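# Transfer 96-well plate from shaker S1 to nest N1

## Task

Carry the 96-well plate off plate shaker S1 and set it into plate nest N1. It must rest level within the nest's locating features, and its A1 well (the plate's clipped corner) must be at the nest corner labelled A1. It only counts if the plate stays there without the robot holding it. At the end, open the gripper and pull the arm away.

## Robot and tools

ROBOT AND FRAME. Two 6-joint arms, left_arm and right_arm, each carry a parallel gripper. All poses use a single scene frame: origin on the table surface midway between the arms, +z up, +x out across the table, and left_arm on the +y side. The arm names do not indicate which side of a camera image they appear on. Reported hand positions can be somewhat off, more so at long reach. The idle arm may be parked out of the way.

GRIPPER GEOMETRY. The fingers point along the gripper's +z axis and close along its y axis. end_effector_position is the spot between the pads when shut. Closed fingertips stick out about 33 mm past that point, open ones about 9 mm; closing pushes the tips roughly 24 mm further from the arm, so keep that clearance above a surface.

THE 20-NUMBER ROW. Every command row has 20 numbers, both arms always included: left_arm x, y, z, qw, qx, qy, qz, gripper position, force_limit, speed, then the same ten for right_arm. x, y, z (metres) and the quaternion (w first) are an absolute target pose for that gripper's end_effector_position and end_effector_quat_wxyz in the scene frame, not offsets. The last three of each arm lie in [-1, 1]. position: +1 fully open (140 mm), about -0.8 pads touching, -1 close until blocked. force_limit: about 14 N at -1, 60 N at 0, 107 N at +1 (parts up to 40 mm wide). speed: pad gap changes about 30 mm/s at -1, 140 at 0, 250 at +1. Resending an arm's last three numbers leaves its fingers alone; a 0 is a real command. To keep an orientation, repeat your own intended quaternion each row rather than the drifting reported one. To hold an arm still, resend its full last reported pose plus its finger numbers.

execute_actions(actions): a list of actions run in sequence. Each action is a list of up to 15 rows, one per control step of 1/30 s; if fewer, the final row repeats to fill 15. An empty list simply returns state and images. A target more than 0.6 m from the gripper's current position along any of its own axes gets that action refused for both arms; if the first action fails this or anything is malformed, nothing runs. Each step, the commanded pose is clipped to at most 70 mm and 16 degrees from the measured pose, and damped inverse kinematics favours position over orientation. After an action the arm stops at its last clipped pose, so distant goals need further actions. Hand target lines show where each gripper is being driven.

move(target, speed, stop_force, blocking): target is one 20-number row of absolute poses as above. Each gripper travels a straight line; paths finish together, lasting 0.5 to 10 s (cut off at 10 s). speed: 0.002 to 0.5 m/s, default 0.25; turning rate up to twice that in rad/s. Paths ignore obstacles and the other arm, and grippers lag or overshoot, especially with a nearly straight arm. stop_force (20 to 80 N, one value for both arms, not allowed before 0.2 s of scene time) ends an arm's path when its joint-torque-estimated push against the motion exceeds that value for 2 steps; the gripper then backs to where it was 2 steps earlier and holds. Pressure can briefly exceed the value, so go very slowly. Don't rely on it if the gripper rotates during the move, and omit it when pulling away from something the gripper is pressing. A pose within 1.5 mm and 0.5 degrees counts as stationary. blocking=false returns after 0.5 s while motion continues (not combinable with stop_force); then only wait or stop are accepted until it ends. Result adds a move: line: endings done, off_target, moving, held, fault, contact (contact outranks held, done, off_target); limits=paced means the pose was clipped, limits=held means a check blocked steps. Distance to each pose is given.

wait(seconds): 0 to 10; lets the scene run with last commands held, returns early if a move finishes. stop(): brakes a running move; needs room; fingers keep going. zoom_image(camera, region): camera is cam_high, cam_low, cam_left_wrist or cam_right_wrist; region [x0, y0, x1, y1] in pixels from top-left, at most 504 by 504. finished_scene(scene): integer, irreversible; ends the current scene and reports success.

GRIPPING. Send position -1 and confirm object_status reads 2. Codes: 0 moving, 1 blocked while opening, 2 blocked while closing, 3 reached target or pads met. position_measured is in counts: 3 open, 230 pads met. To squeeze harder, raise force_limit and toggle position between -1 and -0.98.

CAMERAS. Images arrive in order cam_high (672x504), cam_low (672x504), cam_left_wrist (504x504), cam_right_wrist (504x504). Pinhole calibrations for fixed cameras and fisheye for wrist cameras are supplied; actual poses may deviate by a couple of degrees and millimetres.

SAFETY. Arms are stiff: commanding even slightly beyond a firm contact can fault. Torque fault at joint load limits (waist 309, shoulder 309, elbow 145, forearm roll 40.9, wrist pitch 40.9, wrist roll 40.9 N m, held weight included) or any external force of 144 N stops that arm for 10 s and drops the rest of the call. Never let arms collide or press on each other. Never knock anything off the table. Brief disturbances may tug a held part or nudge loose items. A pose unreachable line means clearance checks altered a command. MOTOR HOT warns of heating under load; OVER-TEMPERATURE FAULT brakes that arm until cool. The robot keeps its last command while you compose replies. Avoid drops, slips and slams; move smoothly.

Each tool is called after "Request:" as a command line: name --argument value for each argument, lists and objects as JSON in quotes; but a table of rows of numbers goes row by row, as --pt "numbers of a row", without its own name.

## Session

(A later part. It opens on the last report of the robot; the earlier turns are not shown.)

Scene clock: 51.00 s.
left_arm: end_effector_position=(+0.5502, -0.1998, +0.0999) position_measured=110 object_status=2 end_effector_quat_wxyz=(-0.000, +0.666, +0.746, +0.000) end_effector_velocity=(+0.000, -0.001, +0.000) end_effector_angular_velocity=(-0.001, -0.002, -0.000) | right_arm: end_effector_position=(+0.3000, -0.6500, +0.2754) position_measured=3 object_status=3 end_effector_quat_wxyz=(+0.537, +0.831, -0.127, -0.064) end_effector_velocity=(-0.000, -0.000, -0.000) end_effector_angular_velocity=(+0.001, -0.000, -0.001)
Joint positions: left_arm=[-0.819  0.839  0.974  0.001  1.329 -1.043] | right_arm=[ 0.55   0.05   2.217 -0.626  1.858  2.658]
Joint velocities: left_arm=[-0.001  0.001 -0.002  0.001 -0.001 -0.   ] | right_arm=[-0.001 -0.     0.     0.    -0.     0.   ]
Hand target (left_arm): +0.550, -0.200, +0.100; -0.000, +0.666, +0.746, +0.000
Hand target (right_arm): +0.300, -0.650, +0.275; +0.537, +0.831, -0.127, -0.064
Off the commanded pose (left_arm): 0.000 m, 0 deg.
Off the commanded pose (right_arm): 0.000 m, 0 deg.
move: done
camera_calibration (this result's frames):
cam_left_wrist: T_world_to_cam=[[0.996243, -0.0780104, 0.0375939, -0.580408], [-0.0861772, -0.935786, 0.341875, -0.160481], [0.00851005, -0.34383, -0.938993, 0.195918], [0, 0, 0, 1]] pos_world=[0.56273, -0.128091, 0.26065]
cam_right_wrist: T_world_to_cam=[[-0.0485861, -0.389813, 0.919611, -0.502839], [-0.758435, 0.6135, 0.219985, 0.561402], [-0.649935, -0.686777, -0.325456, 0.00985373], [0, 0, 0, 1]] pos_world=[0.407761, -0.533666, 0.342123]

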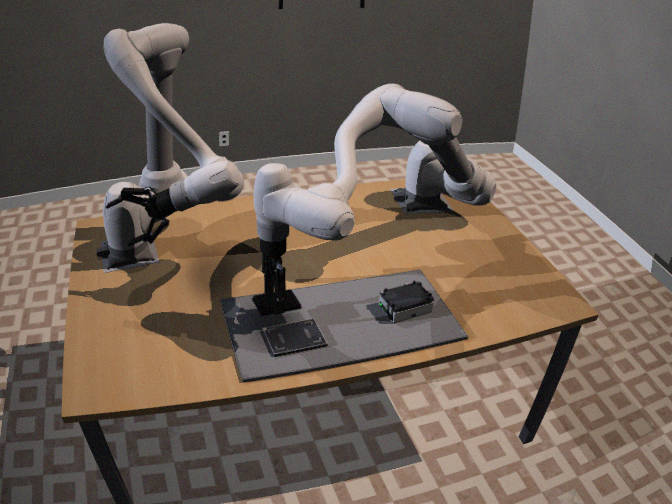

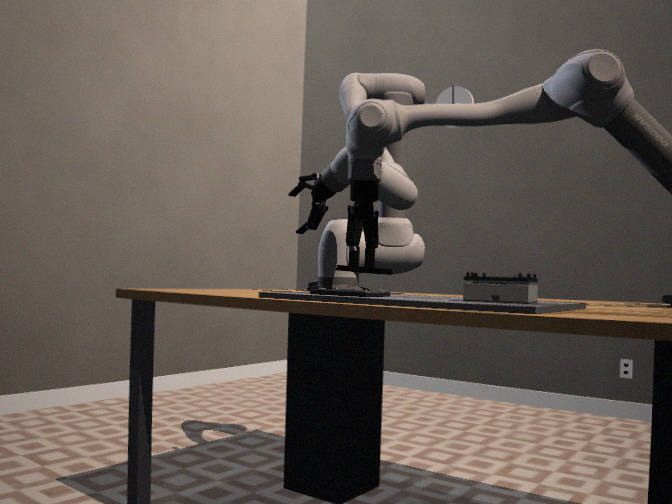

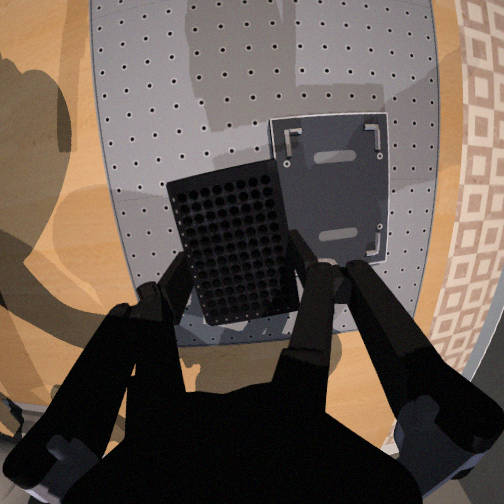

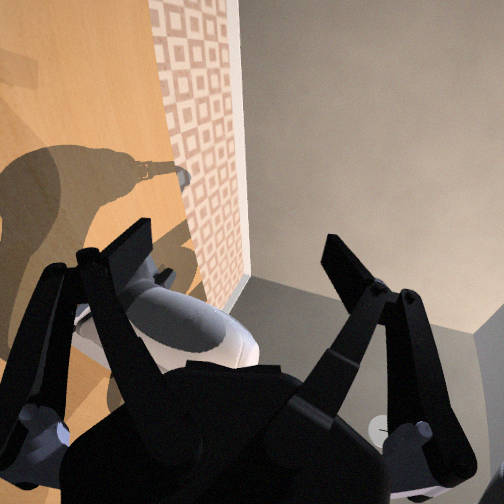

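Request:
move --target '[0.651,-0.171,0.07,0,0.6928,0.7211,0,-1,0.6,0,0.3,-0.65,0.2754,0.537,0.831,-0.127,-0.064,1,0,0]' --speed 0.1

Request:
move --target '[0.651,-0.171,0.058,0,0.6928,0.7211,0,-1,0.6,0,0.3,-0.65,0.2754,0.537,0.831,-0.127,-0.064,1,0,0]' --speed 0.03

Request:
zoom_image --camera "cam_left_wrist" --region '[140, 120, 340, 340]'

Request:
zoom_image --camera "cam_high" --region '[250, 300, 340, 365]'

Scene clock: 64.83 s.
left_arm: end_effector_position=(+0.6509, -0.1712, +0.0700) position_measured=110 object_status=2 end_effector_quat_wxyz=(+0.000, +0.693, +0.721, -0.000) end_effector_velocity=(-0.000, -0.000, -0.000) end_effector_angular_velocity=(-0.000, +0.001, +0.001) | right_arm: end_effector_position=(+0.3000, -0.6500, +0.2754) position_measured=3 object_status=3 end_effector_quat_wxyz=(+0.537, +0.831, -0.127, -0.064) end_effector_velocity=(+0.000, +0.000, -0.000) end_effector_angular_velocity=(+0.001, -0.000, +0.002)
Joint positions: left_arm=[-0.725  0.943  0.833 -0.     1.365 -0.876] | right_arm=[ 0.55   0.05   2.217 -0.626  1.858  2.658]
Joint velocities: left_arm=[ 0.     0.    -0.001 -0.001  0.    -0.001] | right_arm=[ 0.001 -0.     0.     0.    -0.001 -0.   ]
Hand target (left_arm): +0.651, -0.171, +0.070; +0.000, +0.693, +0.721, -0.000
Hand target (right_arm): +0.300, -0.650, +0.275; +0.537, +0.831, -0.127, -0.064
Off the commanded pose (left_arm): 0.000 m, 0 deg.
Off the commanded pose (right_arm): 0.000 m, 0 deg.
move: done
camera_calibration (this result's frames):
cam_left_wrist: T_world_to_cam=[[0.987909, -0.150503, 0.0372142, -0.684278], [-0.154089, -0.926695, 0.342773, -0.0690663], [-0.0171021, -0.344363, -0.938681, 0.193362], [0, 0, 0, 1]] pos_world=[0.668669, -0.100403, 0.230644]
cam_right_wrist: T_world_to_cam=[[-0.048586, -0.389813, 0.919611, -0.502839], [-0.758435, 0.6135, 0.219985, 0.561402], [-0.649935, -0.686777, -0.325456, 0.00985376], [0, 0, 0, 1]] pos_world=[0.407761, -0.533666, 0.342123]

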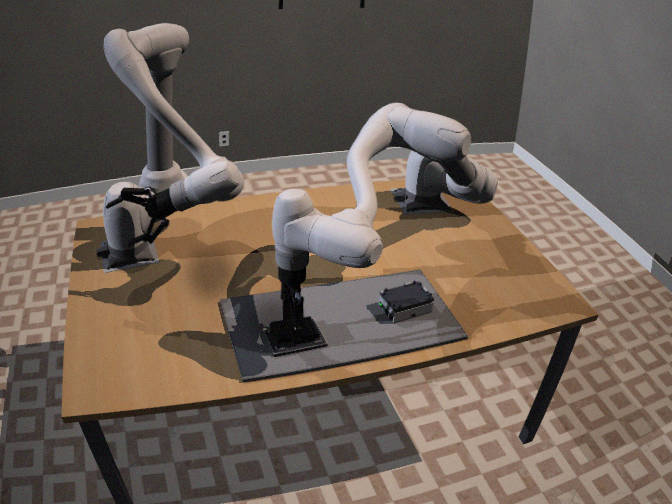

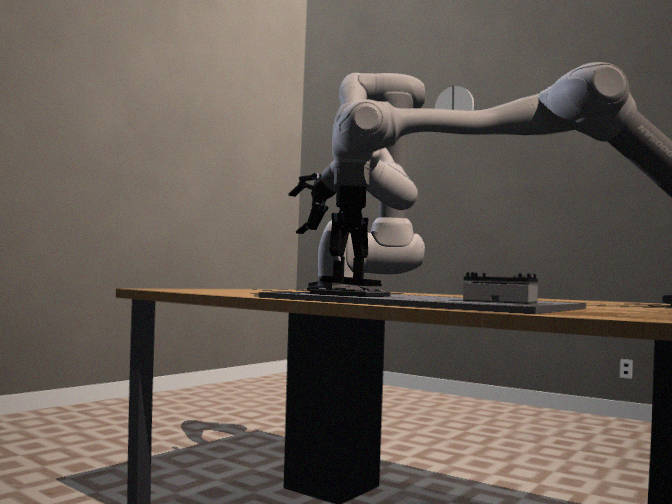

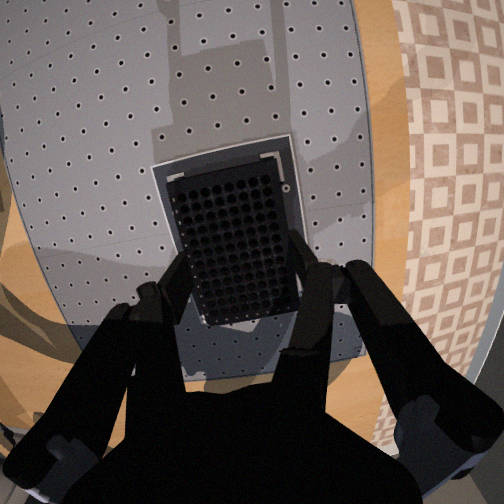

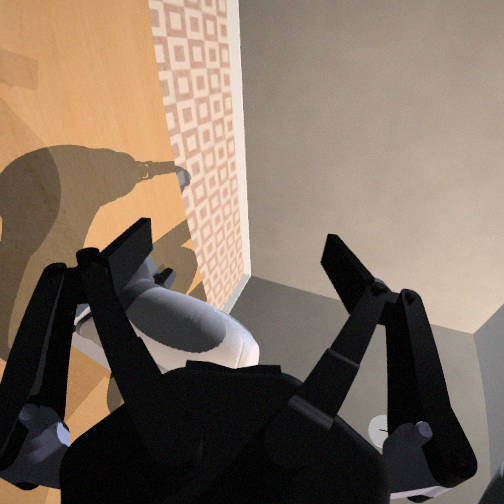

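Scene clock: 65.57 s.
left_arm: end_effector_position=(+0.6510, -0.1710, +0.0580) position_measured=110 object_status=2 end_effector_quat_wxyz=(+0.000, +0.693, +0.721, -0.000) end_effector_velocity=(+0.000, +0.000, -0.001) end_effector_angular_velocity=(-0.001, -0.000, +0.001) | right_arm: end_effector_position=(+0.3000, -0.6500, +0.2754) position_measured=3 object_status=3 end_effector_quat_wxyz=(+0.537, +0.831, -0.127, -0.064) end_effector_velocity=(-0.000, +0.000, +0.000) end_effector_angular_velocity=(-0.000, -0.000, +0.001)
Joint positions: left_arm=[-0.725  0.948  0.845 -0.     1.348 -0.876] | right_arm=[ 0.55   0.05   2.217 -0.626  1.858  2.658]
Joint velocities: left_arm=[ 0.     0.     0.    -0.    -0.001 -0.001] | right_arm=[ 0.001 -0.    -0.    -0.     0.001 -0.   ]
Hand target (left_arm): +0.651, -0.171, +0.058; +0.000, +0.693, +0.721, +0.000
Hand target (right_arm): +0.300, -0.650, +0.275; +0.537, +0.831, -0.127, -0.064
Off the commanded pose (left_arm): 0.000 m, 0 deg.
Off the commanded pose (right_arm): 0.000 m, 0 deg.
move: done
camera_calibration (this result's frames):
cam_left_wrist: T_world_to_cam=[[0.987916, -0.150425, 0.0373332, -0.683895], [-0.154063, -0.926812, 0.342468, -0.0648238], [-0.0169147, -0.344081, -0.938788, 0.182117], [0, 0, 0, 1]] pos_world=[0.668725, -0.100291, 0.218701]
cam_right_wrist: T_world_to_cam=[[-0.0485862, -0.389813, 0.919611, -0.502839], [-0.758435, 0.6135, 0.219985, 0.561402], [-0.649935, -0.686777, -0.325456, 0.00985386], [0, 0, 0, 1]] pos_world=[0.407761, -0.533666, 0.342123]

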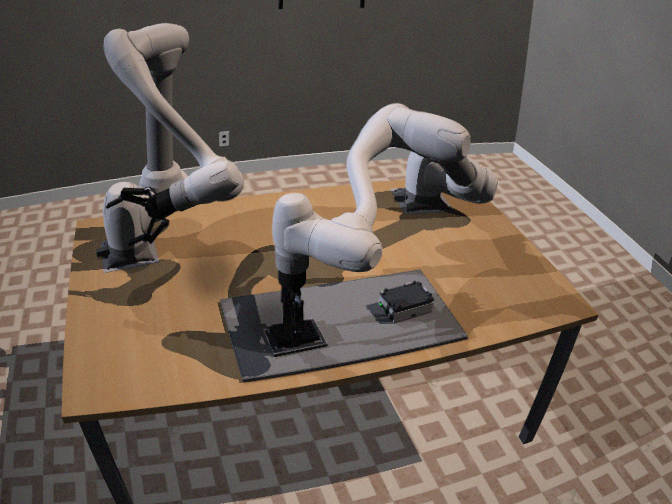

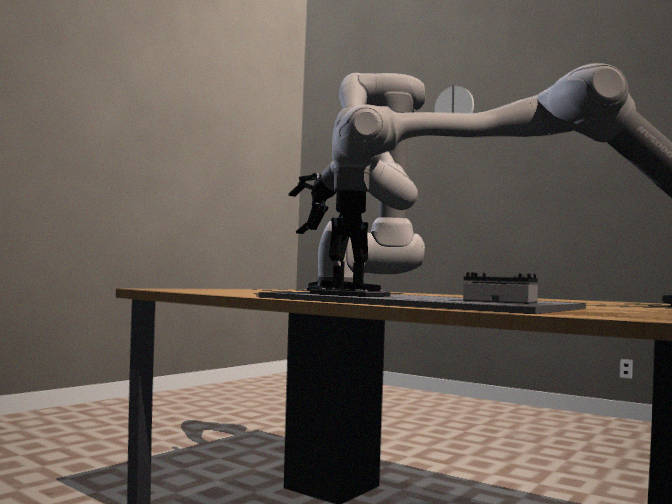

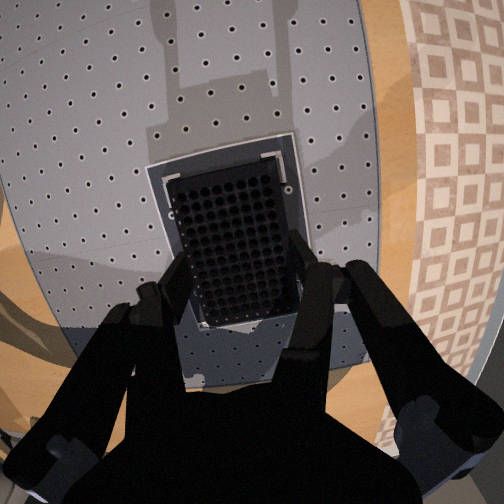

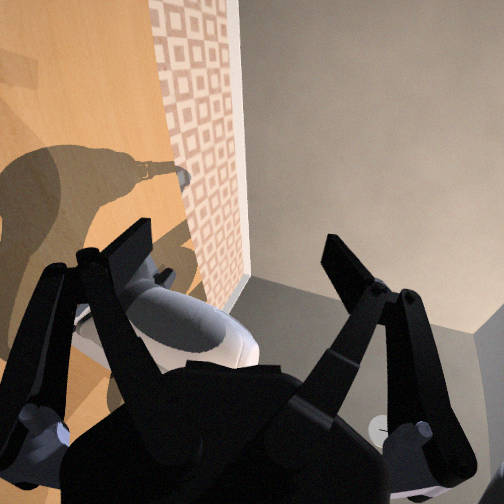

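Region (140, 120, 340, 340) of cam_left_wrist's 504x504 image, scaled by 2.291, with more detail than that image has; it fills the left 458 columns of this view, and the rest is white.

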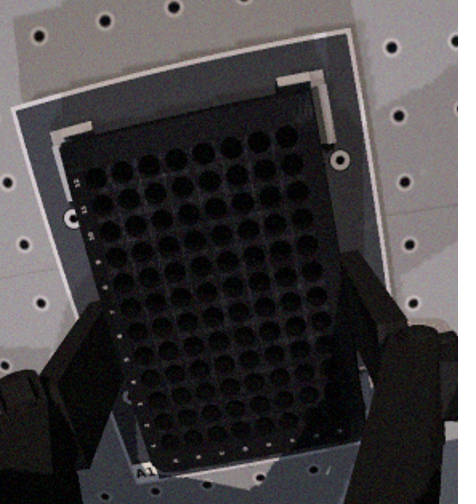

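Region (250, 300, 340, 365) of cam_high's 672x504 image, scaled by 5.600, with more detail than that image has.

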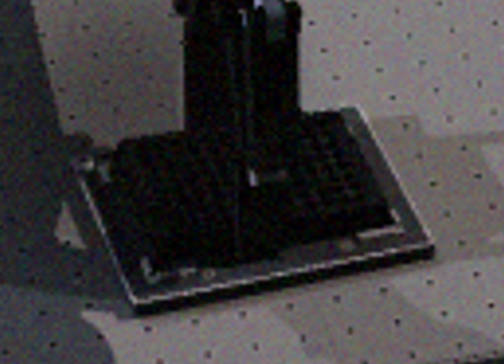

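Request:
move --target '[0.651,-0.171,0.04,0,0.6928,0.7211,0,-1,0.6,0,0.3,-0.65,0.2754,0.537,0.831,-0.127,-0.064,1,0,0]' --speed 0.004 --stop_force 30

Request:
move --target '[0.651,-0.171,0.055,0,0.6928,0.7211,0,0.35,0,-0.6,0.3,-0.65,0.2754,0.537,0.831,-0.127,-0.064,1,0,0]' --speed 0.003

Request:
move --target '[0.651,-0.125,0.19,0,0.6928,0.7211,0,0.35,0,-0.6,0.3,-0.65,0.2754,0.537,0.831,-0.127,-0.064,1,0,0]' --speed 0.1

Request:
zoom_image --camera "cam_left_wrist" --region '[170, 120, 330, 280]'

Request:
zoom_image --camera "cam_high" --region '[250, 300, 340, 365]'

Request:
zoom_image --camera "cam_low" --region '[300, 265, 400, 310]'

Scene clock: 74.20 s.
left_arm: end_effector_position=(+0.6510, -0.1710, +0.0519) position_measured=110 object_status=2 end_effector_quat_wxyz=(+0.000, +0.693, +0.721, +0.000) end_effector_velocity=(+0.001, +0.000, -0.000) end_effector_angular_velocity=(-0.001, -0.000, +0.000) | right_arm: end_effector_position=(+0.3000, -0.6500, +0.2754) position_measured=3 object_status=3 end_effector_quat_wxyz=(+0.537, +0.831, -0.127, -0.064) end_effector_velocity=(+0.000, +0.000, -0.000) end_effector_angular_velocity=(+0.000, -0.001, +0.001)
Joint positions: left_arm=[-0.725  0.951  0.85   0.     1.339 -0.876] | right_arm=[ 0.55   0.05   2.217 -0.626  1.858  2.658]
Joint velocities: left_arm=[ 0.001 -0.     0.    -0.001 -0.001  0.001] | right_arm=[ 0.    -0.     0.    -0.    -0.001  0.   ]
Hand target (left_arm): +0.651, -0.171, +0.052; +0.000, +0.693, +0.721, +0.000
Hand target (right_arm): +0.300, -0.650, +0.275; +0.537, +0.831, -0.127, -0.064
Off the commanded pose (left_arm): 0.012 m, 0 deg.
Off the commanded pose (right_arm): 0.000 m, 0 deg.
move: contact (left_arm)
camera_calibration (this result's frames):
cam_left_wrist: T_world_to_cam=[[0.987915, -0.150378, 0.0375589, -0.683728], [-0.154095, -0.92677, 0.342568, -0.062683], [-0.0167062, -0.344215, -0.938742, 0.176191], [0, 0, 0, 1]] pos_world=[0.668749, -0.100263, 0.212551]
cam_right_wrist: T_world_to_cam=[[-0.0485859, -0.389813, 0.919611, -0.502839], [-0.758435, 0.6135, 0.219986, 0.561402], [-0.649935, -0.686777, -0.325455, 0.0098538], [0, 0, 0, 1]] pos_world=[0.407761, -0.533666, 0.342123]

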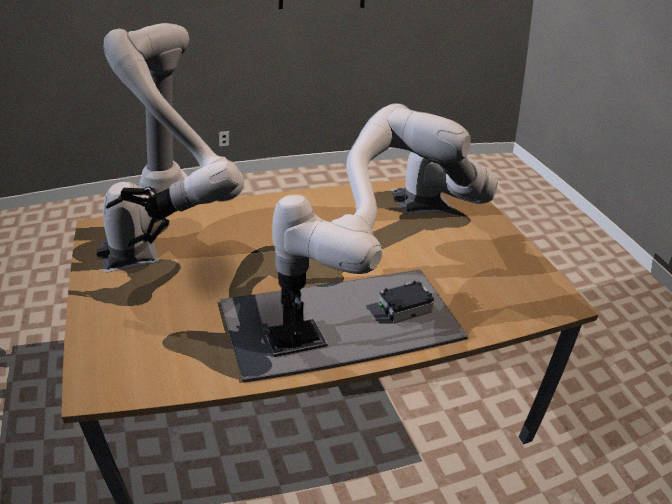

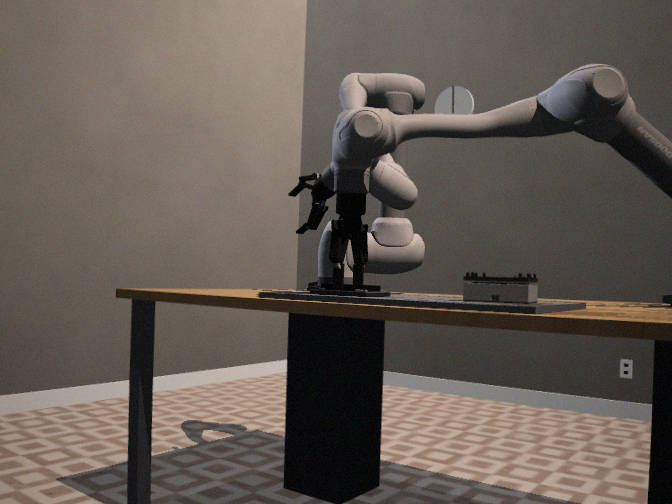

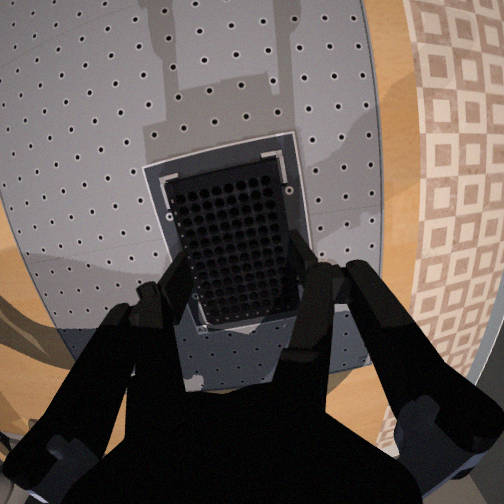

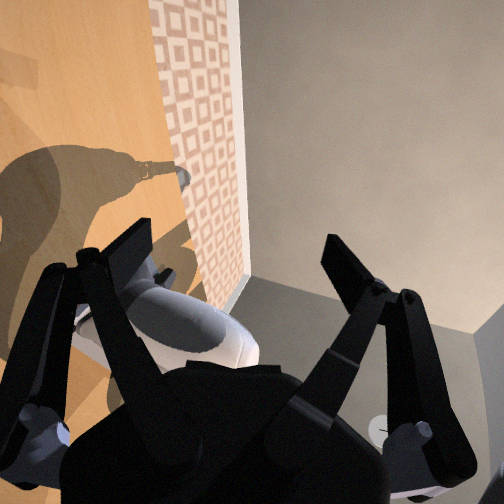

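Scene clock: 75.47 s.
left_arm: end_effector_position=(+0.6510, -0.1710, +0.0550) position_measured=85 object_status=3 end_effector_quat_wxyz=(-0.000, +0.693, +0.721, -0.000) end_effector_velocity=(+0.000, +0.000, -0.000) end_effector_angular_velocity=(-0.000, -0.000, -0.000) | right_arm: end_effector_position=(+0.3000, -0.6500, +0.2754) position_measured=3 object_status=3 end_effector_quat_wxyz=(+0.537, +0.831, -0.127, -0.064) end_effector_velocity=(-0.000, -0.000, +0.000) end_effector_angular_velocity=(-0.001, +0.001, -0.002)
Joint positions: left_arm=[-0.725  0.95   0.847 -0.     1.344 -0.876] | right_arm=[ 0.55   0.05   2.217 -0.626  1.858  2.658]
Joint velocities: left_arm=[ 0.     0.     0.    -0.    -0.     0.001] | right_arm=[-0.001  0.     0.     0.     0.001  0.   ]
Hand target (left_arm): +0.651, -0.171, +0.055; -0.000, +0.693, +0.721, -0.000
Hand target (right_arm): +0.300, -0.650, +0.275; +0.537, +0.831, -0.127, -0.064
Off the commanded pose (left_arm): 0.000 m, 0 deg.
Off the commanded pose (right_arm): 0.000 m, 0 deg.
move: done
camera_calibration (this result's frames):
cam_left_wrist: T_world_to_cam=[[0.987917, -0.15042, 0.0373261, -0.683819], [-0.154056, -0.92682, 0.342449, -0.0637631], [-0.0169166, -0.344062, -0.938795, 0.179268], [0, 0, 0, 1]] pos_world=[0.668766, -0.100278, 0.215655]
cam_right_wrist: T_world_to_cam=[[-0.0485862, -0.389813, 0.919611, -0.502839], [-0.758435, 0.6135, 0.219985, 0.561402], [-0.649935, -0.686777, -0.325456, 0.00985385], [0, 0, 0, 1]] pos_world=[0.407761, -0.533666, 0.342123]

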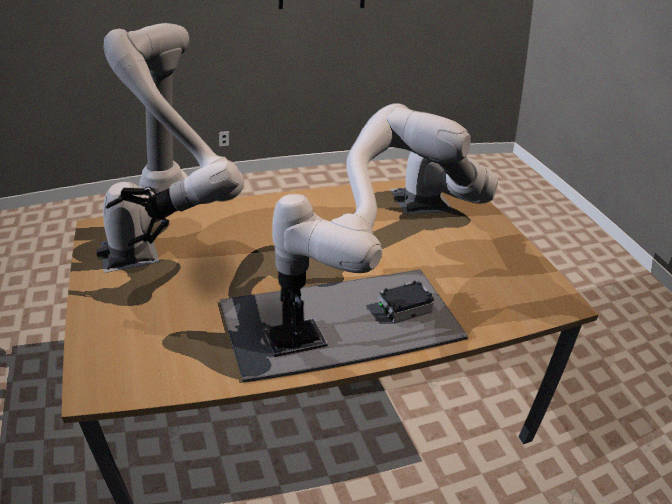

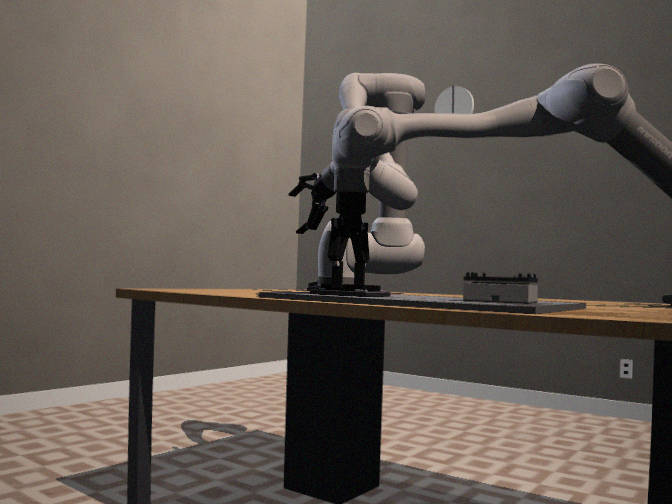

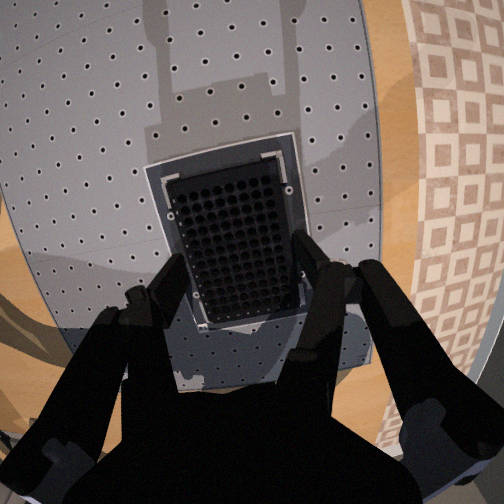

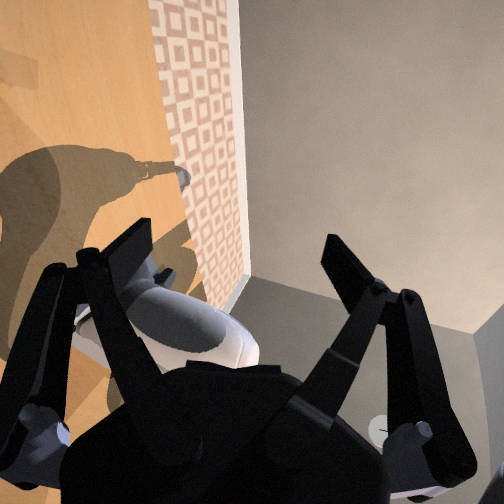

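Scene clock: 77.20 s.
left_arm: end_effector_position=(+0.6511, -0.1252, +0.1899) position_measured=85 object_status=3 end_effector_quat_wxyz=(-0.000, +0.693, +0.721, -0.000) end_effector_velocity=(+0.000, +0.000, +0.001) end_effector_angular_velocity=(+0.000, -0.001, +0.001) | right_arm: end_effector_position=(+0.3000, -0.6500, +0.2754) position_measured=3 object_status=3 end_effector_quat_wxyz=(+0.537, +0.831, -0.127, -0.064) end_effector_velocity=(-0.000, +0.000, +0.000) end_effector_angular_velocity=(-0.001, +0.001, +0.001)
Joint positions: left_arm=[-0.694  0.835  0.819 -0.     1.488 -0.846] | right_arm=[ 0.55   0.05   2.217 -0.626  1.858  2.658]
Joint velocities: left_arm=[ 0.    -0.001 -0.001  0.001  0.001 -0.001] | right_arm=[ 0.002  0.     0.    -0.     0.001  0.   ]
Hand target (left_arm): +0.651, -0.125, +0.190; +0.000, +0.693, +0.721, -0.000
Hand target (right_arm): +0.300, -0.650, +0.275; +0.537, +0.831, -0.127, -0.064
Off the commanded pose (left_arm): 0.000 m, 0 deg.
Off the commanded pose (right_arm): 0.000 m, 0 deg.
move: done
camera_calibration (this result's frames):
cam_left_wrist: T_world_to_cam=[[0.987887, -0.150641, 0.0372308, -0.681995], [-0.154229, -0.926756, 0.342544, -0.0674039], [-0.0170973, -0.344137, -0.938764, 0.321784], [0, 0, 0, 1]] pos_world=[0.668841, -0.054466, 0.350559]
cam_right_wrist: T_world_to_cam=[[-0.0485861, -0.389813, 0.919611, -0.502839], [-0.758435, 0.6135, 0.219985, 0.561402], [-0.649935, -0.686778, -0.325456, 0.00985374], [0, 0, 0, 1]] pos_world=[0.407761, -0.533666, 0.342123]

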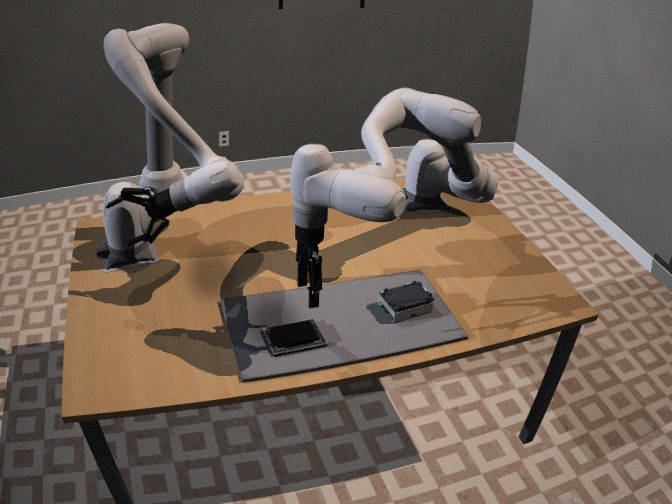

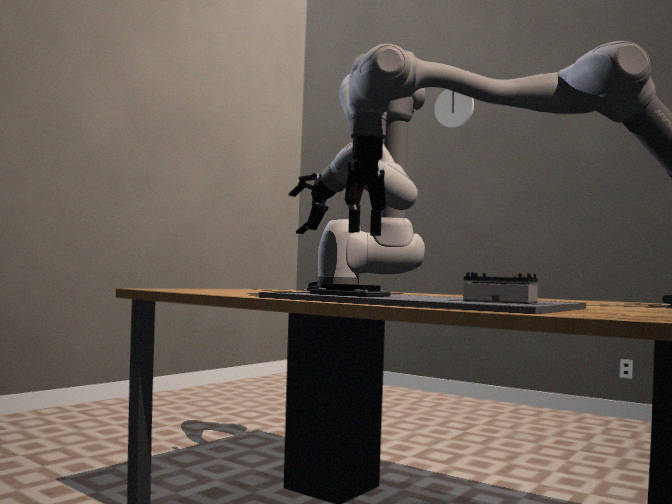

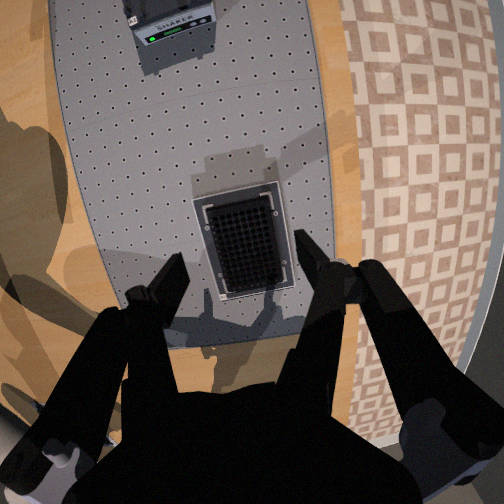

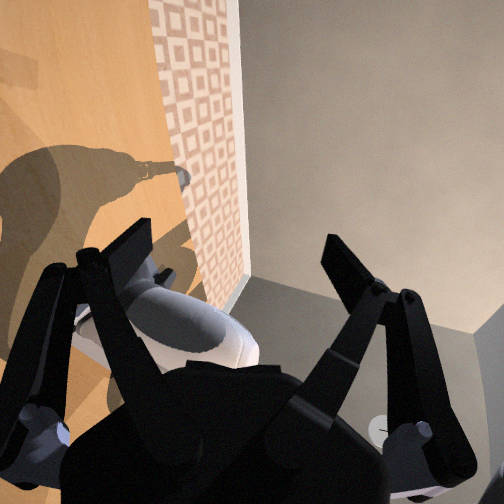

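Region (170, 120, 330, 280) of cam_left_wrist's 504x504 image, scaled by 3.150, with more detail than that image has.

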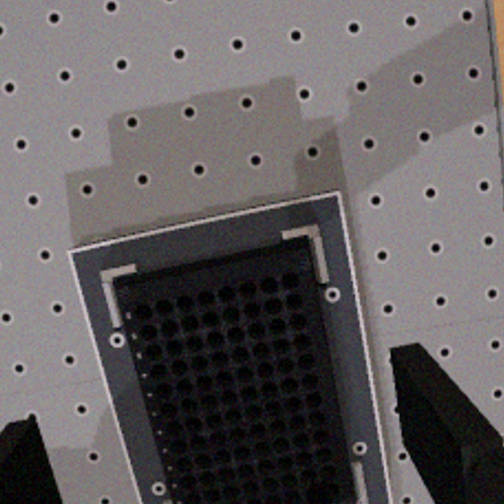

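Region (250, 300, 340, 365) of cam_high's 672x504 image, scaled by 5.600, with more detail than that image has.

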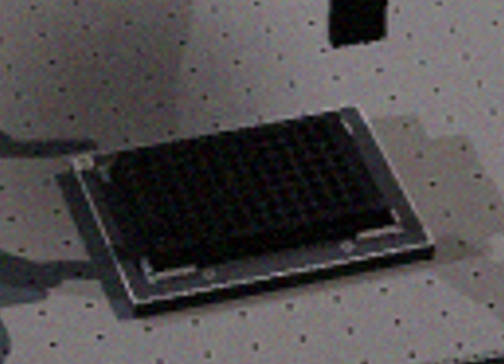

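Region (300, 265, 400, 310) of cam_low's 672x504 image, scaled by 5.040, with more detail than that image has; it fills the top 227 rows of this view, and the rest is white.

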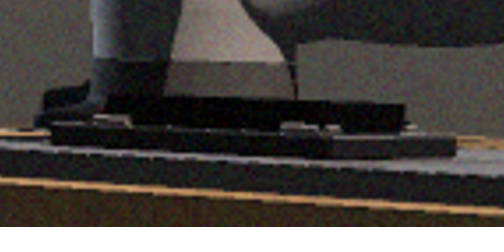

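Request:
finished_scene --scene 2

The scene is finished: the task was done.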